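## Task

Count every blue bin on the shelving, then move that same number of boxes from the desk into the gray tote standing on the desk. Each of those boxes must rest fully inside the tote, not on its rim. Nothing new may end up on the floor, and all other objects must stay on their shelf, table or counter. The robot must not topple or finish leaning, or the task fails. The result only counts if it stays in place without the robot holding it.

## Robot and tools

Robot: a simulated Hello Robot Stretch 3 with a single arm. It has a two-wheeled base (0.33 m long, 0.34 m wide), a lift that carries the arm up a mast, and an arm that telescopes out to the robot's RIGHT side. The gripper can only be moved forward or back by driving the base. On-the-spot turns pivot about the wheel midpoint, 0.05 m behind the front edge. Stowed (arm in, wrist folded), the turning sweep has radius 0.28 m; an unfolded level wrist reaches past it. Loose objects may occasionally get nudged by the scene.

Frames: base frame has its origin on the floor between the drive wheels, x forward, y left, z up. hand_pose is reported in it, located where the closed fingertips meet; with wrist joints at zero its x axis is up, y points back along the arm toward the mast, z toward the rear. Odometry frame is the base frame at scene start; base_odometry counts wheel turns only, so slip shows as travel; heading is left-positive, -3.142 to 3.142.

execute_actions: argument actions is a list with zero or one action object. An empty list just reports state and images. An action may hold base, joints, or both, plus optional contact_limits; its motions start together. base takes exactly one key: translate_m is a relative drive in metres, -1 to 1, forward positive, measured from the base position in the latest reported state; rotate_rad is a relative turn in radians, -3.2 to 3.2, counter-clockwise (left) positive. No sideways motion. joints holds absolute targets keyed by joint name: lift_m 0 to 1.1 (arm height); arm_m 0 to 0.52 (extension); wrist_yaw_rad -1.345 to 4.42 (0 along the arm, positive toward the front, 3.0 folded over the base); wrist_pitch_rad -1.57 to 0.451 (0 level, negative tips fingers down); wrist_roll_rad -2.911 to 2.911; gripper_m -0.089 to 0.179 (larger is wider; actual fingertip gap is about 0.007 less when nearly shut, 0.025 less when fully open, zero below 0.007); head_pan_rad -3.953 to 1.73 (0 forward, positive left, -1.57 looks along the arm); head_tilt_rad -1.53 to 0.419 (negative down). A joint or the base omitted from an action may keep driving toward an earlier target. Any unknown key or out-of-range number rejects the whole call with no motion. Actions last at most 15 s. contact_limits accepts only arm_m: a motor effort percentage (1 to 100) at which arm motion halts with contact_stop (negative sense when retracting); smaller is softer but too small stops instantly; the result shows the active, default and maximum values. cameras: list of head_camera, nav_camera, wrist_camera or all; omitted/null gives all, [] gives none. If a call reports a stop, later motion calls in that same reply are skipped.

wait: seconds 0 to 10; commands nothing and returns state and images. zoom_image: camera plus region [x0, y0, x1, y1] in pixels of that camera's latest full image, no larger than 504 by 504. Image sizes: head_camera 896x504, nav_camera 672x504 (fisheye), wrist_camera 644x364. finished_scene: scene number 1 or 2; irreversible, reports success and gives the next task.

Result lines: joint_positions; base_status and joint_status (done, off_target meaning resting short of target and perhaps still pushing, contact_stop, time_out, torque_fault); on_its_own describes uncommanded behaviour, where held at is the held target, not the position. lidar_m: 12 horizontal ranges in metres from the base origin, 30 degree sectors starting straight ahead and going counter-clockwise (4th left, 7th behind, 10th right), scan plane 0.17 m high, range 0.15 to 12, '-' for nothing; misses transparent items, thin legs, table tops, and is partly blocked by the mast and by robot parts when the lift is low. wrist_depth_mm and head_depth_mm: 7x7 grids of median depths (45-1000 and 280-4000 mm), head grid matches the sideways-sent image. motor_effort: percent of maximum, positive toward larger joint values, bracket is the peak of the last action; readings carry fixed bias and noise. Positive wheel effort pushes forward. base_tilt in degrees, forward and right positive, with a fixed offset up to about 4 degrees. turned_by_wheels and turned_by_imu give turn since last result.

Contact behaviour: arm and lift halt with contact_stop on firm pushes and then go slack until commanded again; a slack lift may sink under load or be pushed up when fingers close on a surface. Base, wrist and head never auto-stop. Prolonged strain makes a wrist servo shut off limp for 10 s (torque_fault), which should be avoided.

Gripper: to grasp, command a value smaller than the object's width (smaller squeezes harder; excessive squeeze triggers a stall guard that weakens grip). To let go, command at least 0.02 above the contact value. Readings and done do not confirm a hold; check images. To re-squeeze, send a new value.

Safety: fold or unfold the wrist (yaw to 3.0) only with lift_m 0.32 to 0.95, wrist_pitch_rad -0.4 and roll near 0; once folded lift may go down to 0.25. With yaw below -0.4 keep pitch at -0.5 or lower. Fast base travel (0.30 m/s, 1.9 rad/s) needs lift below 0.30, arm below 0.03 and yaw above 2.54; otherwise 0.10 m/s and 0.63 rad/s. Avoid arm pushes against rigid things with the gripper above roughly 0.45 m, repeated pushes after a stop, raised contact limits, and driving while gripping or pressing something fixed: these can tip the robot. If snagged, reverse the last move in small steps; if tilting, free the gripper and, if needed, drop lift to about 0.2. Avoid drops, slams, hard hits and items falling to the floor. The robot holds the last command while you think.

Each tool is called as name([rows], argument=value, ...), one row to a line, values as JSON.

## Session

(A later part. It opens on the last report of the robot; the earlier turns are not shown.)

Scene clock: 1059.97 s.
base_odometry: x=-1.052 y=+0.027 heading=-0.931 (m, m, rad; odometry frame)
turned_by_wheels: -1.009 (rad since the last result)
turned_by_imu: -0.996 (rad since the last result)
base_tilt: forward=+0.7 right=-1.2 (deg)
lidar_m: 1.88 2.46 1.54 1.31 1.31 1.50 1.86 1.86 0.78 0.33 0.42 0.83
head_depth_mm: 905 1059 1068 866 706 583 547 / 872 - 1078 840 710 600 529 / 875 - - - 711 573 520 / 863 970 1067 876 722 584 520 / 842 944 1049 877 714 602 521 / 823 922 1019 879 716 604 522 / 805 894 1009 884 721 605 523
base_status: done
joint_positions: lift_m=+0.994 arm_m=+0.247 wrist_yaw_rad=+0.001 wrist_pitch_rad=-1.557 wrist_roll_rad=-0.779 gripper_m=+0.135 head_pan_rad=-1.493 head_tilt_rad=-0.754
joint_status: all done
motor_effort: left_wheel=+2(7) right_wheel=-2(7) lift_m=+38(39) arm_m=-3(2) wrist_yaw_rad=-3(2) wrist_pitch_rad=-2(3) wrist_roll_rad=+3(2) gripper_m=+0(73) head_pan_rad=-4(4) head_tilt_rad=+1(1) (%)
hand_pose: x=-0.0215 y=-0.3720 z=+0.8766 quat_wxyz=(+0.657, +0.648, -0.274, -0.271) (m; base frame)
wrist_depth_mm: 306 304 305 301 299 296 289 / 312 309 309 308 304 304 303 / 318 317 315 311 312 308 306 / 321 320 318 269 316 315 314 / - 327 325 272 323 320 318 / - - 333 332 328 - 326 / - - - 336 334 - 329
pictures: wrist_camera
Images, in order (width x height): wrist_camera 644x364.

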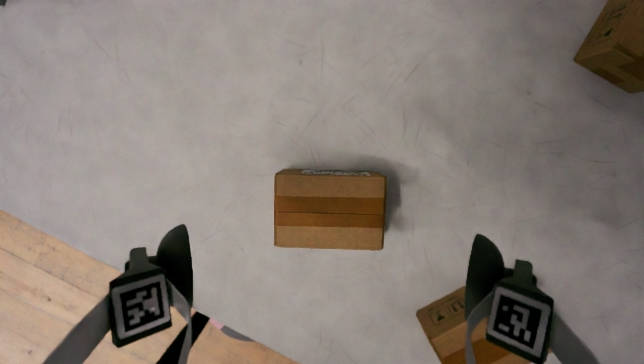

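execute_actions([
  {"base": {"rotate_rad": 0.008}, "joints": {"lift_m": 0.858, "arm_m": 0.251, "gripper_m": 0.125}},
], cameras=["wrist_camera"])

Scene clock: 1073.70 s.
base_odometry: x=-1.052 y=+0.027 heading=-0.922 (m, m, rad; odometry frame)
turned_by_wheels: +0.008 (rad since the last result)
turned_by_imu: +0.006 (rad since the last result)
base_tilt: forward=+0.6 right=-1.3 (deg)
lidar_m: 1.90 2.46 1.53 1.31 1.31 1.50 1.86 1.86 0.34 0.33 0.42 0.83
head_depth_mm: 930 1056 1156 - 688 581 548 / 904 1021 1122 - 708 599 527 / 883 996 1105 - - 575 519 / 864 969 1059 901 715 576 521 / 846 940 1046 878 713 602 522 / 821 920 1021 883 717 605 522 / 801 897 1012 883 717 607 524
base_status: done
joint_positions: lift_m=+0.859 arm_m=+0.251 wrist_yaw_rad=+0.001 wrist_pitch_rad=-1.557 wrist_roll_rad=-0.779 gripper_m=+0.125 head_pan_rad=-1.493 head_tilt_rad=-0.754
joint_status: all done
motor_effort: left_wheel=+1(3) right_wheel=-1(2) lift_m=+15(32) arm_m=+3(5) wrist_yaw_rad=-1(3) wrist_pitch_rad=-2(2) wrist_roll_rad=+3(3) gripper_m=+0(48) head_pan_rad=-5(5) head_tilt_rad=+1(1) (%)
hand_pose: x=-0.0215 y=-0.3752 z=+0.7407 quat_wxyz=(+0.657, +0.648, -0.274, -0.271) (m; base frame)
wrist_depth_mm: 175 173 173 172 171 170 169 / 177 177 176 176 174 173 173 / 181 180 180 179 178 176 176 / 185 183 182 181 180 180 179 / 188 186 140 135 136 184 183 / 192 190 138 136 136 186 186 / 196 195 141 139 140 191 190
pictures: wrist_camera
Images, in order (width x height): wrist_camera 644x364.

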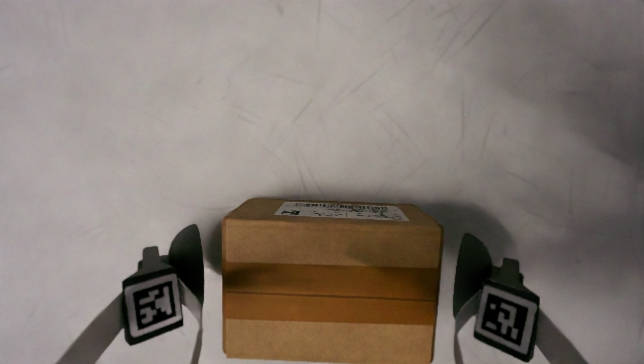

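execute_actions(actions=[])

Scene clock: 1100.63 s.
base_odometry: x=-1.052 y=+0.027 heading=-0.922 (m, m, rad; odometry frame)
turned_by_wheels: +0.000 (rad since the last result)
turned_by_imu: -0.001 (rad since the last result)
base_tilt: forward=+0.7 right=-1.3 (deg)
lidar_m: 1.90 2.47 1.53 1.31 1.31 1.51 1.86 1.86 0.34 0.33 0.42 0.83
head_depth_mm: 924 1048 1161 - 690 582 548 / 905 1022 1122 - 709 598 529 / 883 992 1100 - - 574 519 / 860 967 1056 904 711 574 521 / 840 948 1046 877 715 603 522 / 824 921 1020 879 718 604 522 / 805 897 1016 881 718 604 524
base_status: done
joint_positions: lift_m=+0.859 arm_m=+0.251 wrist_yaw_rad=+0.001 wrist_pitch_rad=-1.557 wrist_roll_rad=-0.779 gripper_m=+0.125 head_pan_rad=-1.493 head_tilt_rad=-0.754
joint_status: all done
motor_effort: left_wheel=+1(3) right_wheel=-1(2) lift_m=+15(32) arm_m=+3(5) wrist_yaw_rad=+0(3) wrist_pitch_rad=-2(2) wrist_roll_rad=+4(3) gripper_m=+0(48) head_pan_rad=-4(5) head_tilt_rad=+1(1) (%)
hand_pose: x=-0.0215 y=-0.3752 z=+0.7407 quat_wxyz=(+0.657, +0.648, -0.274, -0.271) (m; base frame)
wrist_depth_mm: 174 174 173 173 171 170 169 / 177 176 176 176 174 174 173 / 181 181 178 178 178 176 176 / 184 184 182 181 181 180 180 / 188 187 140 134 136 182 183 / 192 190 137 137 137 185 186 / 195 196 141 139 139 191 189
pictures: head_camera (sideways: a quarter turn clockwise sets it upright), nav_camera (sideways: a quarter turn counterclockwise sets it upright), wrist_camera
Images, in order (width x height): head_camera 896x504, nav_camera 672x504, wrist_camera 644x364.

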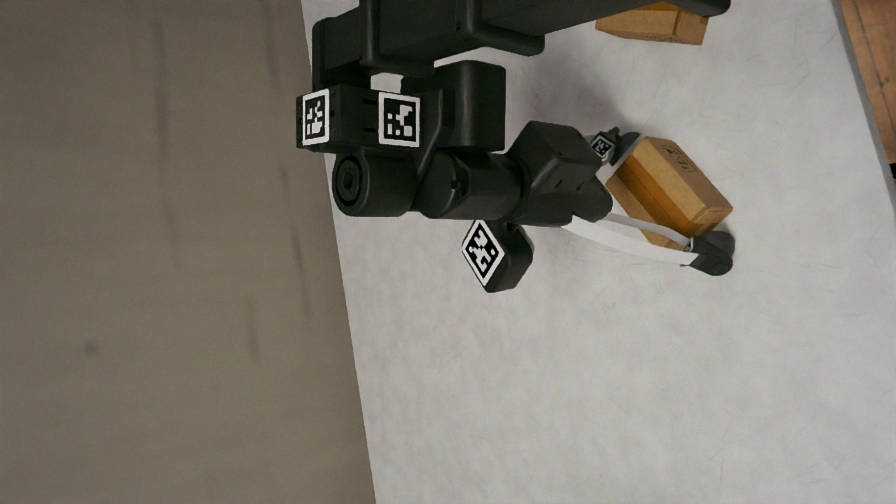

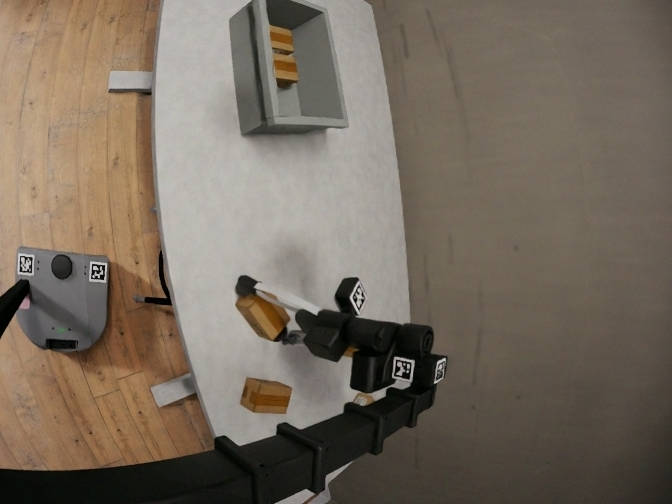

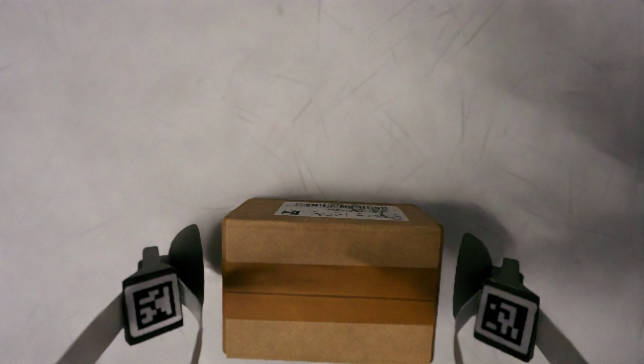

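execute_actions([
  {"joints": {"gripper_m": 0.05}},
], cameras=["wrist_camera"])

Scene clock: 1108.43 s.
base_odometry: x=-1.052 y=+0.027 heading=-0.922 (m, m, rad; odometry frame)
turned_by_wheels: +0.000 (rad since the last result)
turned_by_imu: -0.001 (rad since the last result)
base_tilt: forward=+0.7 right=-1.3 (deg)
lidar_m: 1.90 2.46 1.54 1.31 1.31 1.51 1.86 1.86 0.34 0.33 0.42 0.83
head_depth_mm: 929 1047 1159 - 688 583 549 / 905 1025 1122 - 701 599 529 / 883 996 1103 - - 576 520 / 859 967 1066 905 716 579 520 / 841 945 1046 876 715 602 521 / 824 918 1019 881 717 604 522 / 802 897 1011 883 717 604 523
base_status: not commanded
joint_positions: lift_m=+0.859 arm_m=+0.251 wrist_yaw_rad=+0.001 wrist_pitch_rad=-1.557 wrist_roll_rad=-0.779 gripper_m=+0.051 head_pan_rad=-1.493 head_tilt_rad=-0.754
joint_status: all done
motor_effort: left_wheel=+1(2) right_wheel=-1(1) lift_m=+15(15) arm_m=+3(3) wrist_yaw_rad=-2(0) wrist_pitch_rad=-2(2) wrist_roll_rad=+3(4) gripper_m=-16(94) head_pan_rad=-5(5) head_tilt_rad=+2(1) (%)
hand_pose: x=-0.0215 y=-0.3752 z=+0.7407 quat_wxyz=(+0.657, +0.648, -0.274, -0.271) (m; base frame)
wrist_depth_mm: 174 173 173 172 171 170 169 / 177 177 176 175 174 174 173 / 180 180 179 178 177 176 175 / 184 183 182 181 181 180 179 / 188 187 132 131 131 183 182 / 192 190 133 133 133 186 186 / 194 195 137 136 135 192 190
pictures: wrist_camera
Images, in order (width x height): wrist_camera 644x364.

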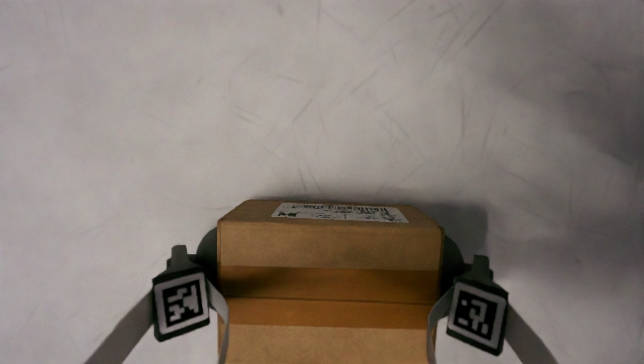

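execute_actions([
  {"base": {"rotate_rad": 0.53}, "joints": {"lift_m": 0.997, "arm_m": 0.4096, "wrist_roll_rad": -1.071}},
], cameras=["wrist_camera", "nav_camera"])

Scene clock: 1117.53 s.
base_odometry: x=-1.052 y=+0.027 heading=-0.393 (m, m, rad; odometry frame)
turned_by_wheels: +0.530 (rad since the last result)
turned_by_imu: +0.520 (rad since the last result)
base_tilt: forward=+0.7 right=-1.3 (deg)
lidar_m: 2.46 1.53 1.31 1.31 1.51 1.86 1.86 0.34 0.33 0.42 0.83 1.91
head_depth_mm: - 910 1000 864 705 596 516 / - 953 1028 868 706 598 518 / - - - 636 708 600 519 / 878 971 1086 873 711 601 520 / 902 1019 1104 755 678 602 533 / 925 1047 1138 765 645 605 544 / 957 1088 1144 771 663 607 1129
base_status: done
joint_positions: lift_m=+0.996 arm_m=+0.409 wrist_yaw_rad=+0.001 wrist_pitch_rad=-1.557 wrist_roll_rad=-1.067 gripper_m=+0.051 head_pan_rad=-1.493 head_tilt_rad=-0.754
joint_status: all done
motor_effort: left_wheel=-1(6) right_wheel=+2(8) lift_m=+38(39) arm_m=+3(5) wrist_yaw_rad=-1(2) wrist_pitch_rad=-2(2) wrist_roll_rad=-3(4) gripper_m=-16(17) head_pan_rad=-4(4) head_tilt_rad=+1(1) (%)
hand_pose: x=-0.0215 y=-0.5338 z=+0.8786 quat_wxyz=(+0.689, +0.680, -0.177, -0.175) (m; base frame)
wrist_depth_mm: 249 303 300 296 299 298 301 / 231 294 194 308 306 304 304 / 199 306 316 315 312 310 307 / 322 322 320 320 320 314 313 / 333 331 132 131 131 325 321 / 337 338 133 133 133 327 328 / 346 343 137 135 135 337 335
pictures: nav_camera (sideways: a quarter turn counterclockwise sets it upright), wrist_camera
Images, in order (width x height): nav_camera 672x504, wrist_camera 644x364.

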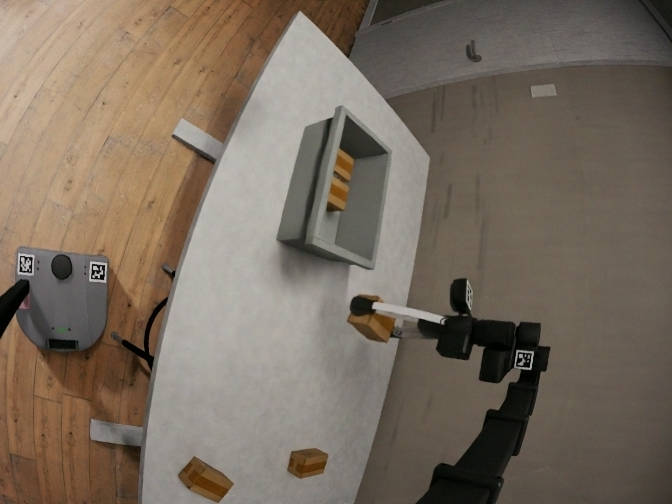

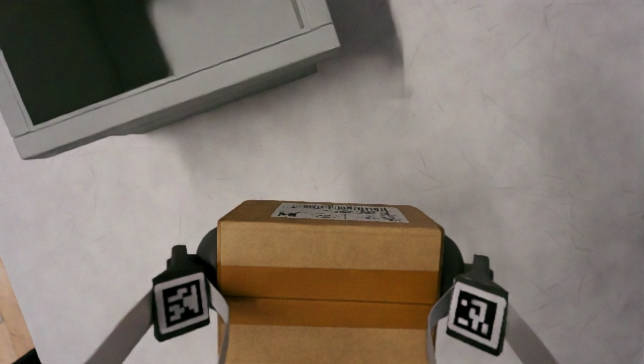

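execute_actions([
  {"base": {"rotate_rad": 0.358}},
], cameras=["wrist_camera", "head_camera"])

Scene clock: 1123.30 s.
base_odometry: x=-1.052 y=+0.027 heading=-0.035 (m, m, rad; odometry frame)
turned_by_wheels: +0.358 (rad since the last result)
turned_by_imu: +0.351 (rad since the last result)
base_tilt: forward=+0.7 right=-1.2 (deg)
lidar_m: 1.71 1.33 1.31 1.40 1.89 1.86 0.78 0.33 0.42 0.84 0.83 2.47
head_depth_mm: - 974 1043 866 706 596 517 / - 1066 1084 814 707 600 517 / - - - 624 656 601 528 / 1059 1177 1127 768 661 601 551 / 1146 1310 1134 781 696 605 1169 / 1246 1432 1567 745 718 649 1195 / 1335 1535 1864 884 717 1358 1201
base_status: done
joint_positions: lift_m=+0.996 arm_m=+0.409 wrist_yaw_rad=+0.001 wrist_pitch_rad=-1.557 wrist_roll_rad=-1.067 gripper_m=+0.051 head_pan_rad=-1.493 head_tilt_rad=-0.754
joint_status: not commanded
motor_effort: left_wheel=-1(8) right_wheel=+2(9) lift_m=+38(38) arm_m=+2(3) wrist_yaw_rad=-1(2) wrist_pitch_rad=-2(2) wrist_roll_rad=-2(3) gripper_m=-16(17) head_pan_rad=-4(5) head_tilt_rad=+1(1) (%)
hand_pose: x=-0.0215 y=-0.5338 z=+0.8786 quat_wxyz=(+0.689, +0.680, -0.177, -0.175) (m; base frame)
wrist_depth_mm: - 308 271 253 272 219 297 / - 308 277 259 275 216 304 / - 313 282 261 266 214 307 / - 321 252 318 312 313 315 / - 329 132 131 131 320 322 / - 336 133 133 133 328 327 / - 344 137 135 136 336 333
pictures: head_camera (sideways: a quarter turn clockwise sets it upright), wrist_camera
Images, in order (width x height): head_camera 896x504, wrist_camera 644x364.

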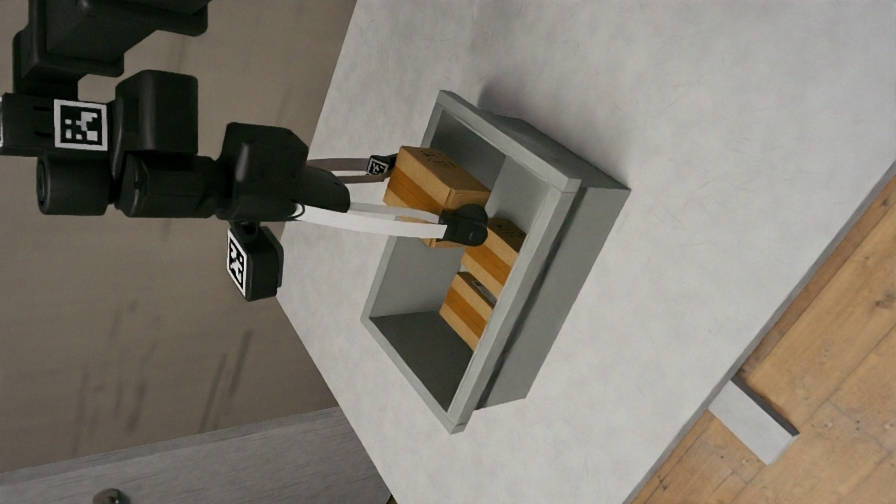

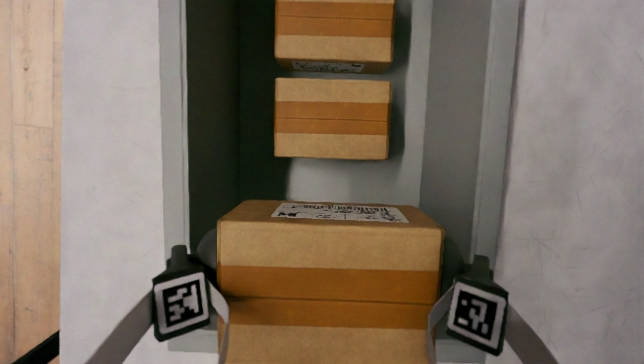

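execute_actions([
  {"joints": {"lift_m": 0.861}},
], cameras=["wrist_camera", "head_camera"])

Scene clock: 1152.63 s.
base_odometry: x=-1.052 y=+0.027 heading=-0.035 (m, m, rad; odometry frame)
turned_by_wheels: +0.000 (rad since the last result)
turned_by_imu: -0.001 (rad since the last result)
base_tilt: forward=+0.8 right=-1.2 (deg)
lidar_m: 1.72 1.33 1.31 1.40 1.90 1.86 0.78 0.33 0.42 0.84 0.83 2.47
head_depth_mm: 870 961 - - 708 596 517 / 927 1009 1015 816 708 597 519 / 990 1091 - 731 657 600 527 / 1060 1195 1153 772 659 602 551 / 1142 1302 1130 779 695 601 1165 / 1247 1438 1567 744 716 648 1193 / 1339 1545 1863 881 718 1353 1194
base_status: not commanded
joint_positions: lift_m=+0.862 arm_m=+0.409 wrist_yaw_rad=+0.001 wrist_pitch_rad=-1.557 wrist_roll_rad=-1.067 gripper_m=+0.051 head_pan_rad=-1.493 head_tilt_rad=-0.754
joint_status: all done
motor_effort: left_wheel=-1(2) right_wheel=+2(1) lift_m=+15(34) arm_m=+3(3) wrist_yaw_rad=-1(1) wrist_pitch_rad=-2(2) wrist_roll_rad=-2(3) gripper_m=-17(16) head_pan_rad=-4(4) head_tilt_rad=+1(0) (%)
hand_pose: x=-0.0215 y=-0.5338 z=+0.7437 quat_wxyz=(+0.689, +0.680, -0.177, -0.175) (m; base frame)
wrist_depth_mm: 109 142 155 124 124 169 111 / 107 144 127 126 126 168 110 / 108 146 130 128 128 167 110 / 109 147 182 175 181 165 109 / 109 148 132 131 131 163 108 / 110 139 134 133 132 142 107 / 111 163 137 135 135 154 106
pictures: head_camera (sideways: a quarter turn clockwise sets it upright), wrist_camera
Images, in order (width x height): head_camera 896x504, wrist_camera 644x364.

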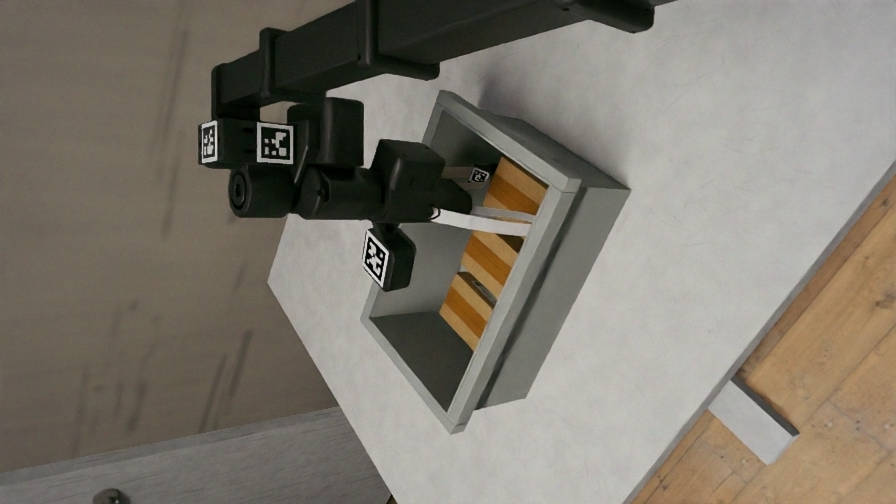

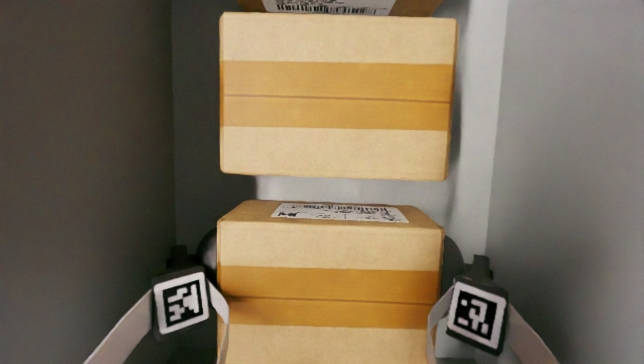

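execute_actions([
  {"joints": {"gripper_m": 0.116}},
], cameras=["wrist_camera"])

execute_actions([
  {"joints": {"lift_m": 0.99}},
], cameras=["wrist_camera"])

Scene clock: 1164.00 s.
base_odometry: x=-1.052 y=+0.027 heading=-0.035 (m, m, rad; odometry frame)
turned_by_wheels: +0.000 (rad since the last result)
turned_by_imu: -0.001 (rad since the last result)
base_tilt: forward=+0.7 right=-1.3 (deg)
lidar_m: 1.72 1.33 1.31 1.39 1.89 1.86 0.77 0.33 0.42 0.84 0.83 2.46
head_depth_mm: 875 960 - - 704 597 517 / 930 1010 1020 815 710 597 519 / 992 1087 - 725 658 599 528 / 1064 1197 1152 776 658 602 553 / 1143 1308 1129 783 697 604 1163 / 1245 1428 1578 742 715 646 1193 / 1325 1551 1854 883 718 1356 1194
base_status: not commanded
joint_positions: lift_m=+0.862 arm_m=+0.409 wrist_yaw_rad=+0.001 wrist_pitch_rad=-1.557 wrist_roll_rad=-1.067 gripper_m=+0.116 head_pan_rad=-1.493 head_tilt_rad=-0.754
joint_status: all done
motor_effort: left_wheel=-2(1) right_wheel=+2(2) lift_m=+16(16) arm_m=+2(2) wrist_yaw_rad=-1(2) wrist_pitch_rad=-2(2) wrist_roll_rad=-3(3) gripper_m=+0(82) head_pan_rad=-3(4) head_tilt_rad=+1(1) (%)
hand_pose: x=-0.0215 y=-0.5338 z=+0.7437 quat_wxyz=(+0.689, +0.680, -0.177, -0.175) (m; base frame)
wrist_depth_mm: 109 143 155 124 124 169 111 / 107 144 127 126 126 169 110 / 108 146 130 128 128 166 110 / 109 147 182 175 180 165 109 / 110 148 135 134 135 163 108 / 110 131 137 136 136 141 107 / 111 163 140 139 139 172 106
pictures: wrist_camera
Images, in order (width x height): wrist_camera 644x364.

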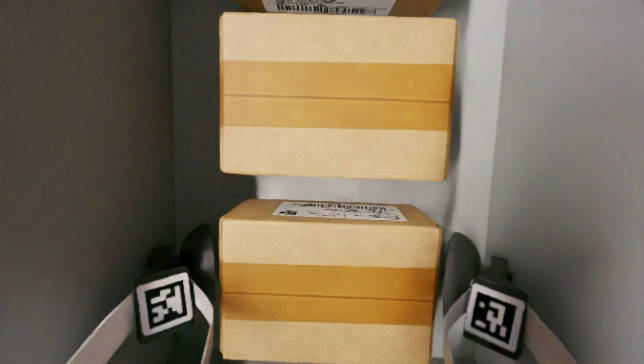

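Scene clock: 1166.00 s.
base_odometry: x=-1.052 y=+0.027 heading=-0.035 (m, m, rad; odometry frame)
turned_by_wheels: +0.000 (rad since the last result)
turned_by_imu: -0.001 (rad since the last result)
base_tilt: forward=+0.7 right=-1.2 (deg)
lidar_m: 1.72 1.33 1.31 1.40 1.90 1.86 0.77 0.33 0.42 0.84 0.83 2.46
head_depth_mm: - 989 1040 862 707 598 517 / - 1062 1085 815 711 597 519 / 975 - - 753 656 599 529 / 1062 1187 1085 773 660 602 552 / 1140 1304 1129 780 695 602 1165 / 1241 1441 1561 743 715 648 1187 / 1333 1547 1861 880 717 1360 1189
base_status: not commanded
joint_positions: lift_m=+0.989 arm_m=+0.409 wrist_yaw_rad=+0.001 wrist_pitch_rad=-1.557 wrist_roll_rad=-1.067 gripper_m=+0.116 head_pan_rad=-1.493 head_tilt_rad=-0.754
joint_status: all done
motor_effort: left_wheel=-2(1) right_wheel=+2(2) lift_m=+38(39) arm_m=+3(2) wrist_yaw_rad=-1(1) wrist_pitch_rad=-2(2) wrist_roll_rad=-3(2) gripper_m=+0(0) head_pan_rad=-5(4) head_tilt_rad=+1(1) (%)
hand_pose: x=-0.0215 y=-0.5338 z=+0.8716 quat_wxyz=(+0.689, +0.680, -0.177, -0.175) (m; base frame)
wrist_depth_mm: 967 298 271 245 273 200 291 / - 304 277 251 275 199 296 / - 308 281 254 265 214 304 / - 315 287 262 297 211 309 / - 322 313 266 292 313 314 / - 327 260 282 277 322 319 / - 336 206 208 211 326 328
pictures: wrist_camera
Images, in order (width x height): wrist_camera 644x364.

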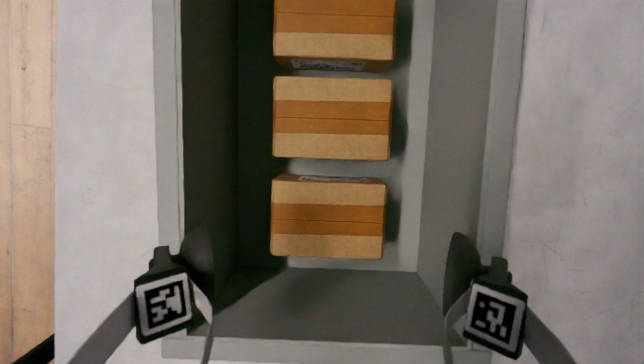

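execute_actions([
  {"base": {"rotate_rad": -1.32}, "joints": {"lift_m": 0.995, "arm_m": 0.311, "wrist_roll_rad": -1.775, "gripper_m": 0.135}},
], cameras=["wrist_camera", "nav_camera"])

Scene clock: 1174.77 s.
base_odometry: x=-1.052 y=+0.027 heading=-1.355 (m, m, rad; odometry frame)
turned_by_wheels: -1.320 (rad since the last result)
turned_by_imu: -1.302 (rad since the last result)
base_tilt: forward=+0.7 right=-1.2 (deg)
lidar_m: 0.83 2.26 2.34 1.45 1.31 1.32 2.08 1.86 1.77 0.33 0.64 0.42
head_depth_mm: 1341 1659 1960 867 706 1331 1184 / - - 1719 866 709 627 1177 / 1138 - - 841 659 599 1161 / 1076 1208 1235 875 711 603 542 / 1004 1114 1169 874 718 602 522 / 936 1026 1100 829 717 605 520 / 875 957 1047 882 718 605 523
base_status: done
joint_positions: lift_m=+0.994 arm_m=+0.311 wrist_yaw_rad=+0.001 wrist_pitch_rad=-1.557 wrist_roll_rad=-1.770 gripper_m=+0.135 head_pan_rad=-1.493 head_tilt_rad=-0.754
joint_status: all done
motor_effort: left_wheel=+2(7) right_wheel=-1(6) lift_m=+38(39) arm_m=-4(2) wrist_yaw_rad=-1(1) wrist_pitch_rad=-2(2) wrist_roll_rad=-3(4) gripper_m=+0(74) head_pan_rad=-4(4) head_tilt_rad=+1(1) (%)
hand_pose: x=-0.0213 y=-0.4359 z=+0.8766 quat_wxyz=(+0.708, +0.699, +0.072, +0.070) (m; base frame)
wrist_depth_mm: - 303 303 300 297 299 257 / - 308 308 305 305 303 298 / - 315 313 312 309 309 306 / - 320 319 271 316 315 312 / - - 325 272 324 321 318 / - - 333 329 328 - 327 / - - - 338 333 - 335
pictures: nav_camera (sideways: a quarter turn counterclockwise sets it upright), wrist_camera
Images, in order (width x height): nav_camera 672x504, wrist_camera 644x364.

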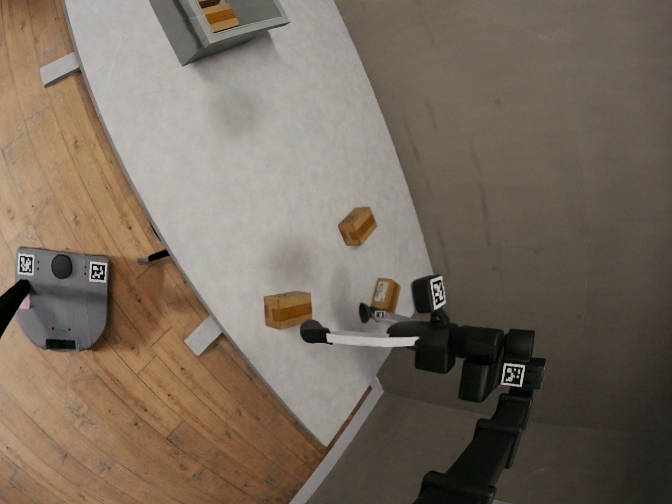

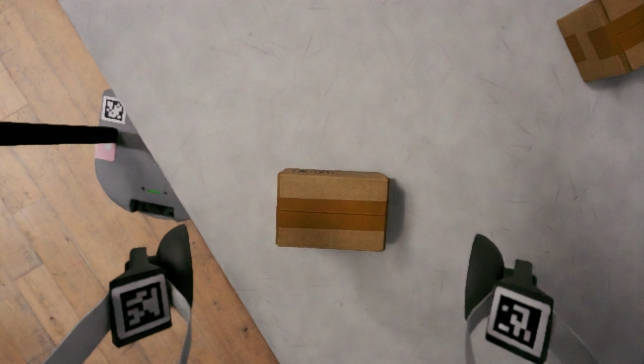

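zoom_image(camera="wrist_camera", region=[250, 150, 410, 270])

Region (250, 150, 410, 270) of wrist_camera's 644x364 image, scaled by 3.150; it fills the top 378 rows of this view, and the rest is white.

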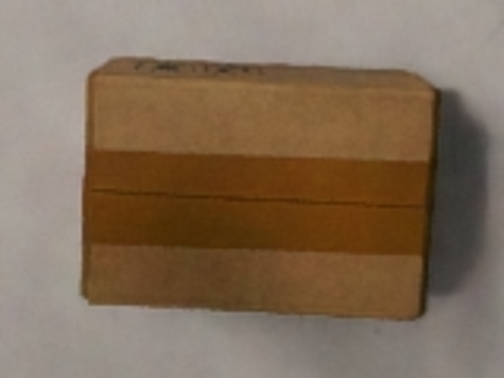

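execute_actions([
  {"base": {"rotate_rad": 0.008}, "joints": {"lift_m": 0.858, "arm_m": 0.314, "wrist_roll_rad": -1.742, "gripper_m": 0.125}},
], cameras=["wrist_camera", "head_camera"])

Scene clock: 1201.57 s.
base_odometry: x=-1.052 y=+0.027 heading=-1.346 (m, m, rad; odometry frame)
turned_by_wheels: +0.008 (rad since the last result)
turned_by_imu: +0.006 (rad since the last result)
base_tilt: forward=+0.7 right=-1.2 (deg)
lidar_m: 0.83 2.30 2.30 1.45 1.31 1.32 2.06 1.86 1.75 0.33 0.69 0.42
head_depth_mm: 1378 1612 1877 - 689 1315 1174 / 1258 1448 - 840 708 626 1178 / 1166 1312 - - 666 587 1158 / 1070 1200 1130 901 696 601 542 / 996 1107 1131 877 714 604 521 / 928 1031 1093 828 718 602 522 / 874 957 1047 885 719 605 524
base_status: done
joint_positions: lift_m=+0.859 arm_m=+0.314 wrist_yaw_rad=+0.001 wrist_pitch_rad=-1.557 wrist_roll_rad=-1.747 gripper_m=+0.125 head_pan_rad=-1.493 head_tilt_rad=-0.754
joint_status: all done
motor_effort: left_wheel=+1(3) right_wheel=-1(3) lift_m=+15(33) arm_m=+3(1) wrist_yaw_rad=-1(2) wrist_pitch_rad=-2(2) wrist_roll_rad=+4(4) gripper_m=+0(49) head_pan_rad=-4(4) head_tilt_rad=+2(0) (%)
hand_pose: x=-0.0214 y=-0.4382 z=+0.7407 quat_wxyz=(+0.709, +0.700, +0.063, +0.062) (m; base frame)
wrist_depth_mm: 174 173 172 171 170 170 169 / 177 176 175 174 174 173 172 / 180 180 178 179 177 176 175 / 184 183 182 181 180 180 179 / 928 187 139 134 134 183 183 / 946 190 138 136 136 186 186 / 975 196 192 139 139 192 189
pictures: head_camera (sideways: a quarter turn clockwise sets it upright), wrist_camera
Images, in order (width x height): head_camera 896x504, wrist_camera 644x364.

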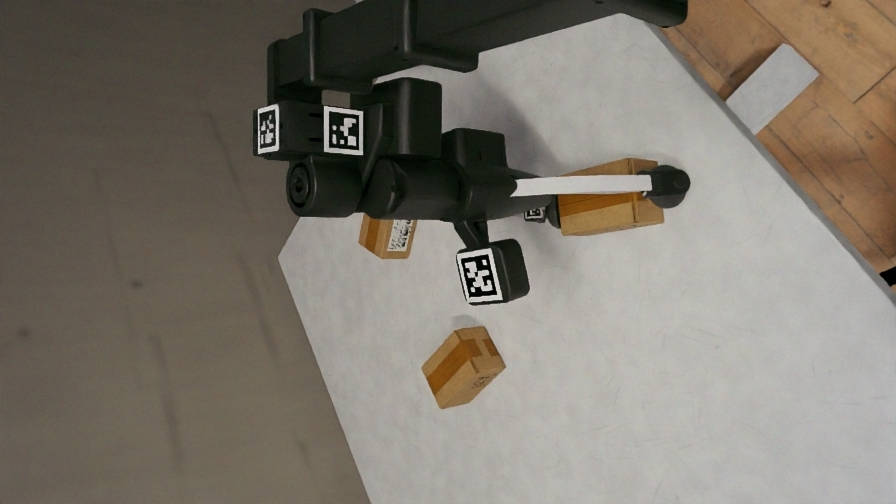

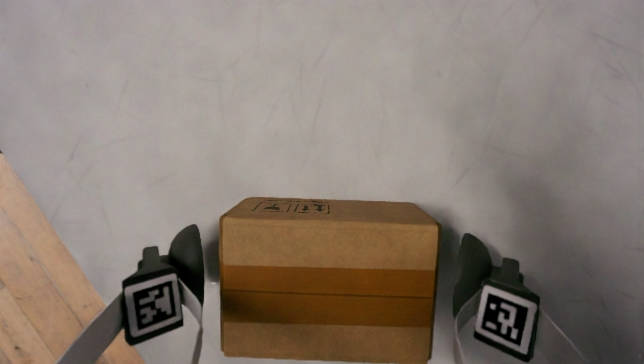

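execute_actions([
  {"joints": {"gripper_m": 0.05}},
], cameras=["wrist_camera"])

Scene clock: 1212.00 s.
base_odometry: x=-1.052 y=+0.027 heading=-1.346 (m, m, rad; odometry frame)
turned_by_wheels: +0.000 (rad since the last result)
turned_by_imu: -0.001 (rad since the last result)
base_tilt: forward=+0.7 right=-1.3 (deg)
lidar_m: 0.83 2.31 2.30 1.45 1.31 1.32 2.06 1.86 1.74 0.33 0.68 0.42
head_depth_mm: 1383 1625 1882 - 690 1303 1182 / 1260 1442 - 839 710 627 1180 / 1163 1313 - - 684 594 1164 / 1073 1201 1131 904 704 601 540 / 994 1108 1132 877 714 605 521 / 929 1030 1098 831 715 602 521 / 871 957 1042 884 717 605 524
base_status: not commanded
joint_positions: lift_m=+0.859 arm_m=+0.314 wrist_yaw_rad=+0.001 wrist_pitch_rad=-1.557 wrist_roll_rad=-1.747 gripper_m=+0.051 head_pan_rad=-1.493 head_tilt_rad=-0.754
joint_status: all done
motor_effort: left_wheel=+1(1) right_wheel=-1(1) lift_m=+15(15) arm_m=+3(3) wrist_yaw_rad=-2(2) wrist_pitch_rad=-2(2) wrist_roll_rad=+4(4) gripper_m=-16(94) head_pan_rad=-5(4) head_tilt_rad=+1(1) (%)
hand_pose: x=-0.0214 y=-0.4382 z=+0.7407 quat_wxyz=(+0.709, +0.700, +0.063, +0.062) (m; base frame)
wrist_depth_mm: 173 174 172 171 170 169 169 / 177 176 175 174 173 173 172 / 180 180 179 178 177 176 175 / 185 184 182 180 180 180 178 / 915 187 132 131 131 182 182 / 957 191 134 133 132 186 186 / 978 196 137 136 135 191 189
pictures: wrist_camera
Images, in order (width x height): wrist_camera 644x364.

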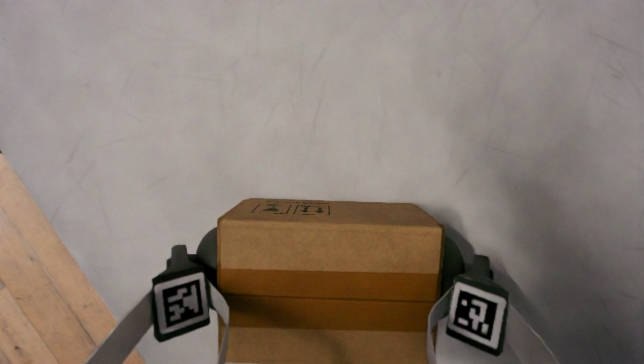

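execute_actions([
  {"base": {"rotate_rad": 1.37}, "joints": {"lift_m": 0.998, "arm_m": 0.4285, "wrist_roll_rad": -1.004}},
], cameras=["wrist_camera", "head_camera"])

Scene clock: 1264.80 s.
base_odometry: x=-1.052 y=+0.027 heading=+0.023 (m, m, rad; odometry frame)
turned_by_wheels: +1.370 (rad since the last result)
turned_by_imu: +1.348 (rad since the last result)
base_tilt: forward=+0.7 right=-1.3 (deg)
lidar_m: 1.64 1.32 1.31 1.43 1.88 1.86 0.77 0.33 0.42 0.83 1.61 2.46
head_depth_mm: - 1002 1059 864 703 597 517 / - 1078 1117 736 690 597 519 / 1002 - 1037 644 650 599 530 / 1116 1235 1125 766 671 603 1121 / 1209 1387 1133 765 704 617 1188 / 1330 1533 1707 852 715 1289 1188 / 1439 1710 2082 881 737 1381 1196
base_status: done
joint_positions: lift_m=+0.997 arm_m=+0.428 wrist_yaw_rad=+0.001 wrist_pitch_rad=-1.557 wrist_roll_rad=-1.008 gripper_m=+0.051 head_pan_rad=-1.493 head_tilt_rad=-0.754
joint_status: all done
motor_effort: left_wheel=-1(6) right_wheel=+2(9) lift_m=+38(39) arm_m=+2(6) wrist_yaw_rad=-1(1) wrist_pitch_rad=-2(2) wrist_roll_rad=+3(4) gripper_m=-16(16) head_pan_rad=-3(4) head_tilt_rad=+1(1) (%)
hand_pose: x=-0.0215 y=-0.5527 z=+0.8796 quat_wxyz=(+0.684, +0.675, -0.197, -0.195) (m; base frame)
wrist_depth_mm: - 304 273 285 279 218 299 / - 309 280 256 266 216 306 / - 318 285 264 298 213 310 / - 323 255 267 291 314 316 / - 326 132 131 130 323 323 / - 336 133 133 132 328 328 / - 344 137 135 135 336 333
pictures: head_camera (sideways: a quarter turn clockwise sets it upright), wrist_camera
Images, in order (width x height): head_camera 896x504, wrist_camera 644x364.

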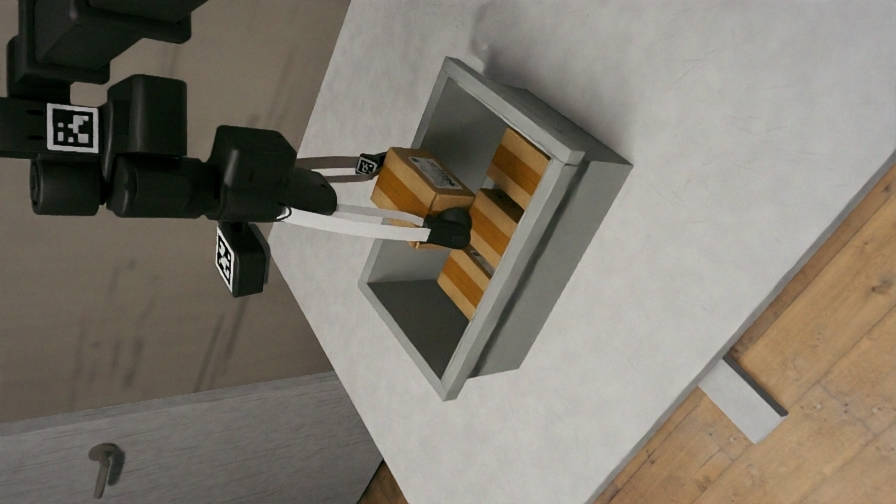

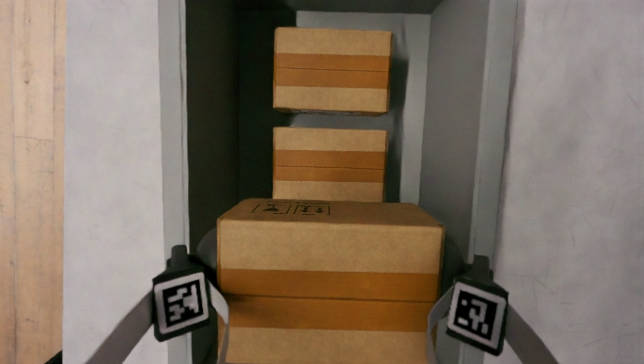

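execute_actions([
  {"joints": {"lift_m": 0.91}},
], cameras=["wrist_camera", "head_camera"])

Scene clock: 1274.90 s.
base_odometry: x=-1.052 y=+0.027 heading=+0.023 (m, m, rad; odometry frame)
turned_by_wheels: +0.000 (rad since the last result)
turned_by_imu: -0.001 (rad since the last result)
base_tilt: forward=+0.7 right=-1.2 (deg)
lidar_m: 1.64 1.32 1.31 1.43 1.88 1.86 0.78 0.33 0.42 0.83 1.61 2.47
head_depth_mm: 895 957 - 839 707 597 517 / 959 - 1074 738 690 598 518 / 1033 - - 708 649 600 529 / 1113 1252 1184 798 673 602 1119 / 1213 1390 1132 764 703 616 1186 / 1326 1520 1714 852 715 1274 1188 / 1446 1703 2079 884 737 1382 1201
base_status: not commanded
joint_positions: lift_m=+0.911 arm_m=+0.428 wrist_yaw_rad=+0.001 wrist_pitch_rad=-1.557 wrist_roll_rad=-1.008 gripper_m=+0.051 head_pan_rad=-1.493 head_tilt_rad=-0.754
joint_status: all done
motor_effort: left_wheel=-1(1) right_wheel=+2(2) lift_m=+16(32) arm_m=+3(3) wrist_yaw_rad=+0(1) wrist_pitch_rad=-2(2) wrist_roll_rad=+3(3) gripper_m=-17(16) head_pan_rad=-4(5) head_tilt_rad=+1(1) (%)
hand_pose: x=-0.0215 y=-0.5527 z=+0.7927 quat_wxyz=(+0.684, +0.675, -0.197, -0.195) (m; base frame)
wrist_depth_mm: 108 144 217 170 171 169 110 / 111 145 222 174 177 167 109 / 113 147 225 178 223 165 110 / 115 148 227 180 226 164 113 / 117 150 132 131 131 162 114 / 119 140 133 132 132 141 118 / 122 163 137 136 135 153 119
pictures: head_camera (sideways: a quarter turn clockwise sets it upright), wrist_camera
Images, in order (width x height): head_camera 896x504, wrist_camera 644x364.

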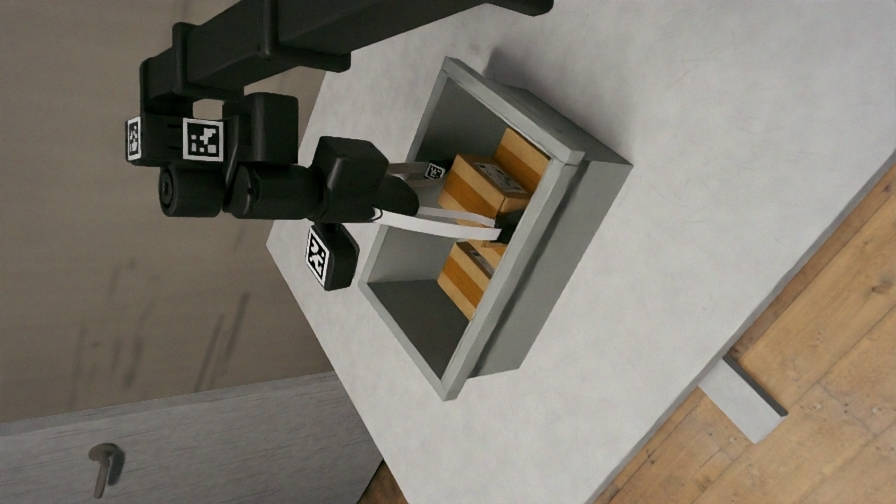

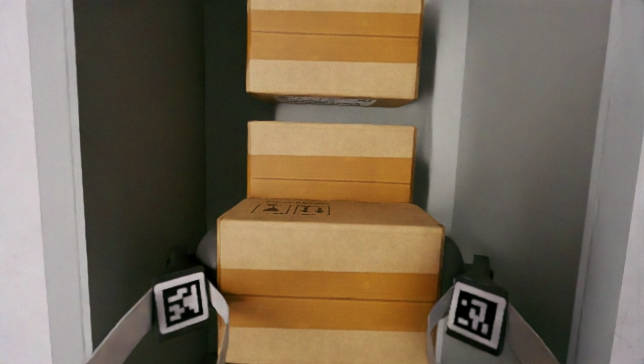

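execute_actions([
  {"joints": {"gripper_m": 0.116}},
], cameras=["wrist_camera"])

execute_actions([
  {"joints": {"lift_m": 0.995}},
])

Scene clock: 1284.43 s.
base_odometry: x=-1.052 y=+0.027 heading=+0.023 (m, m, rad; odometry frame)
turned_by_wheels: +0.000 (rad since the last result)
turned_by_imu: -0.001 (rad since the last result)
base_tilt: forward=+0.7 right=-1.3 (deg)
lidar_m: 1.65 1.32 1.31 1.43 1.87 1.86 0.77 0.33 0.42 0.83 1.61 2.47
head_depth_mm: 892 958 - 838 704 598 516 / 955 - 1071 739 688 598 518 / 1028 - - 711 648 601 530 / 1116 1259 1177 797 672 600 1117 / 1210 1384 1136 765 701 617 1192 / 1338 1517 1689 853 716 1284 1192 / 1453 1690 2046 884 737 1386 1195
base_status: not commanded
joint_positions: lift_m=+0.911 arm_m=+0.428 wrist_yaw_rad=+0.001 wrist_pitch_rad=-1.557 wrist_roll_rad=-1.008 gripper_m=+0.116 head_pan_rad=-1.493 head_tilt_rad=-0.754
joint_status: all done
motor_effort: left_wheel=-1(1) right_wheel=+2(2) lift_m=+16(16) arm_m=+3(2) wrist_yaw_rad=-1(2) wrist_pitch_rad=-2(2) wrist_roll_rad=+3(3) gripper_m=+1(82) head_pan_rad=-4(3) head_tilt_rad=+0(1) (%)
hand_pose: x=-0.0215 y=-0.5527 z=+0.7927 quat_wxyz=(+0.684, +0.675, -0.197, -0.195) (m; base frame)
wrist_depth_mm: 109 144 217 170 171 168 110 / 111 146 222 174 177 167 109 / 114 147 225 178 223 165 110 / 115 148 227 180 226 164 113 / 117 149 134 133 133 162 114 / 120 132 136 135 135 140 118 / 122 165 139 138 137 170 118
pictures: wrist_camera
Images, in order (width x height): wrist_camera 644x364.

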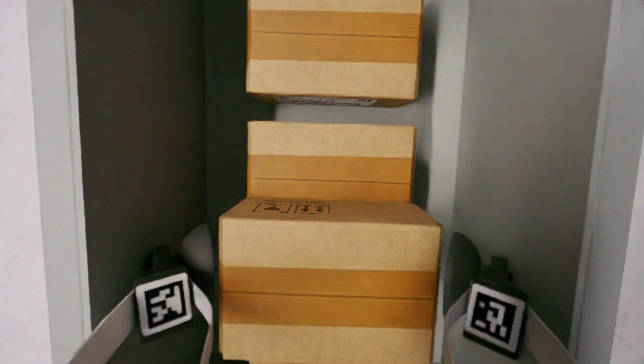

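Scene clock: 1286.03 s.
base_odometry: x=-1.052 y=+0.027 heading=+0.023 (m, m, rad; odometry frame)
turned_by_wheels: +0.000 (rad since the last result)
turned_by_imu: +0.000 (rad since the last result)
base_tilt: forward=+0.7 right=-1.3 (deg)
lidar_m: 1.64 1.32 1.31 1.43 1.88 1.86 0.78 0.33 0.42 0.83 1.61 2.46
head_depth_mm: - 1005 1057 865 706 597 517 / - 1080 1111 737 691 597 518 / - - 1037 728 651 600 528 / 1111 1234 1132 768 673 601 1128 / 1222 1385 1137 766 704 616 1183 / 1333 1531 1714 852 715 1279 1194 / 1439 1698 2044 880 738 1388 1194
base_status: not commanded
joint_positions: lift_m=+0.994 arm_m=+0.428 wrist_yaw_rad=+0.001 wrist_pitch_rad=-1.557 wrist_roll_rad=-1.008 gripper_m=+0.116 head_pan_rad=-1.493 head_tilt_rad=-0.754
joint_status: all done
motor_effort: left_wheel=-1(1) right_wheel=+2(2) lift_m=+38(39) arm_m=+2(2) wrist_yaw_rad=-1(1) wrist_pitch_rad=-2(2) wrist_roll_rad=+3(3) gripper_m=+0(0) head_pan_rad=-5(3) head_tilt_rad=+1(1) (%)
hand_pose: x=-0.0215 y=-0.5527 z=+0.8766 quat_wxyz=(+0.684, +0.675, -0.197, -0.195) (m; base frame)
wrist_depth_mm: - 305 275 283 280 218 297 / - 309 279 255 267 215 302 / - 313 283 261 295 213 307 / - 320 255 254 291 312 312 / - 324 289 217 256 316 318 / - 334 316 274 284 326 326 / - 342 255 271 261 330 330
pictures: head_camera (sideways: a quarter turn clockwise sets it upright), nav_camera (sideways: a quarter turn counterclockwise sets it upright), wrist_camera
Images, in order (width x height): head_camera 896x504, nav_camera 672x504, wrist_camera 644x364.

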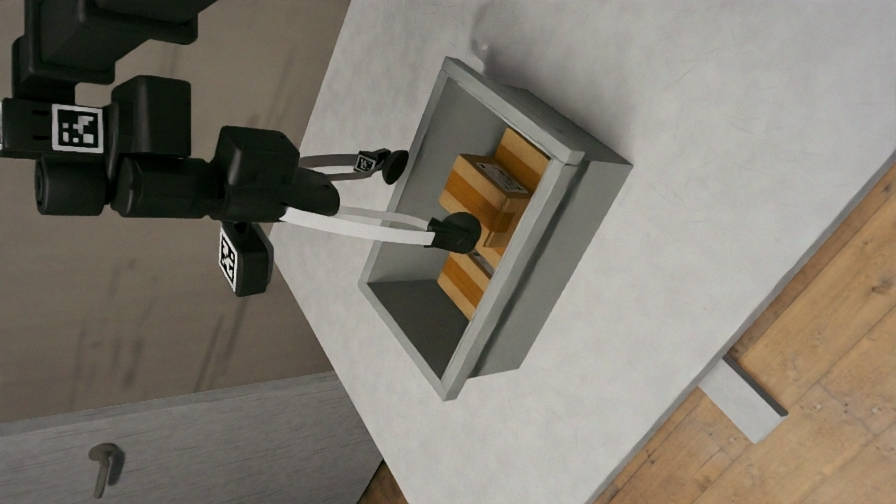

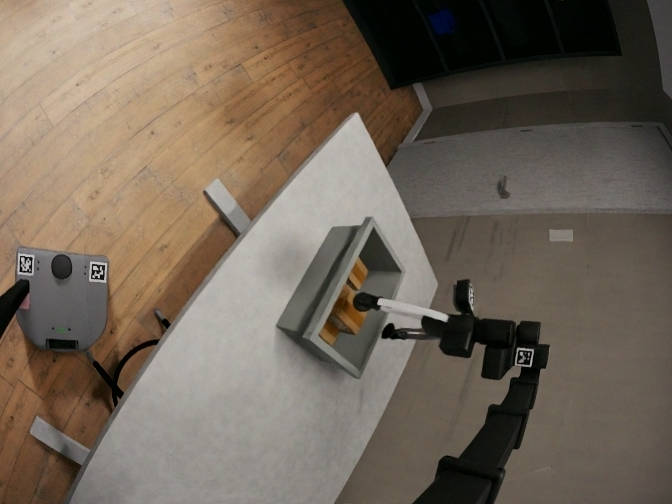

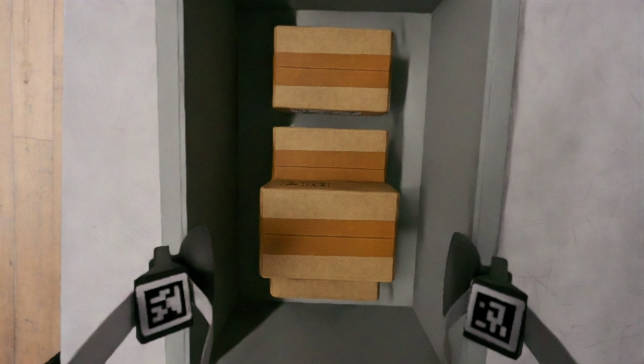

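All four boxes are inside the tote, below the rim, and the gripper is clear of them.

finished_scene(scene=2)

The scene is finished: the task was done.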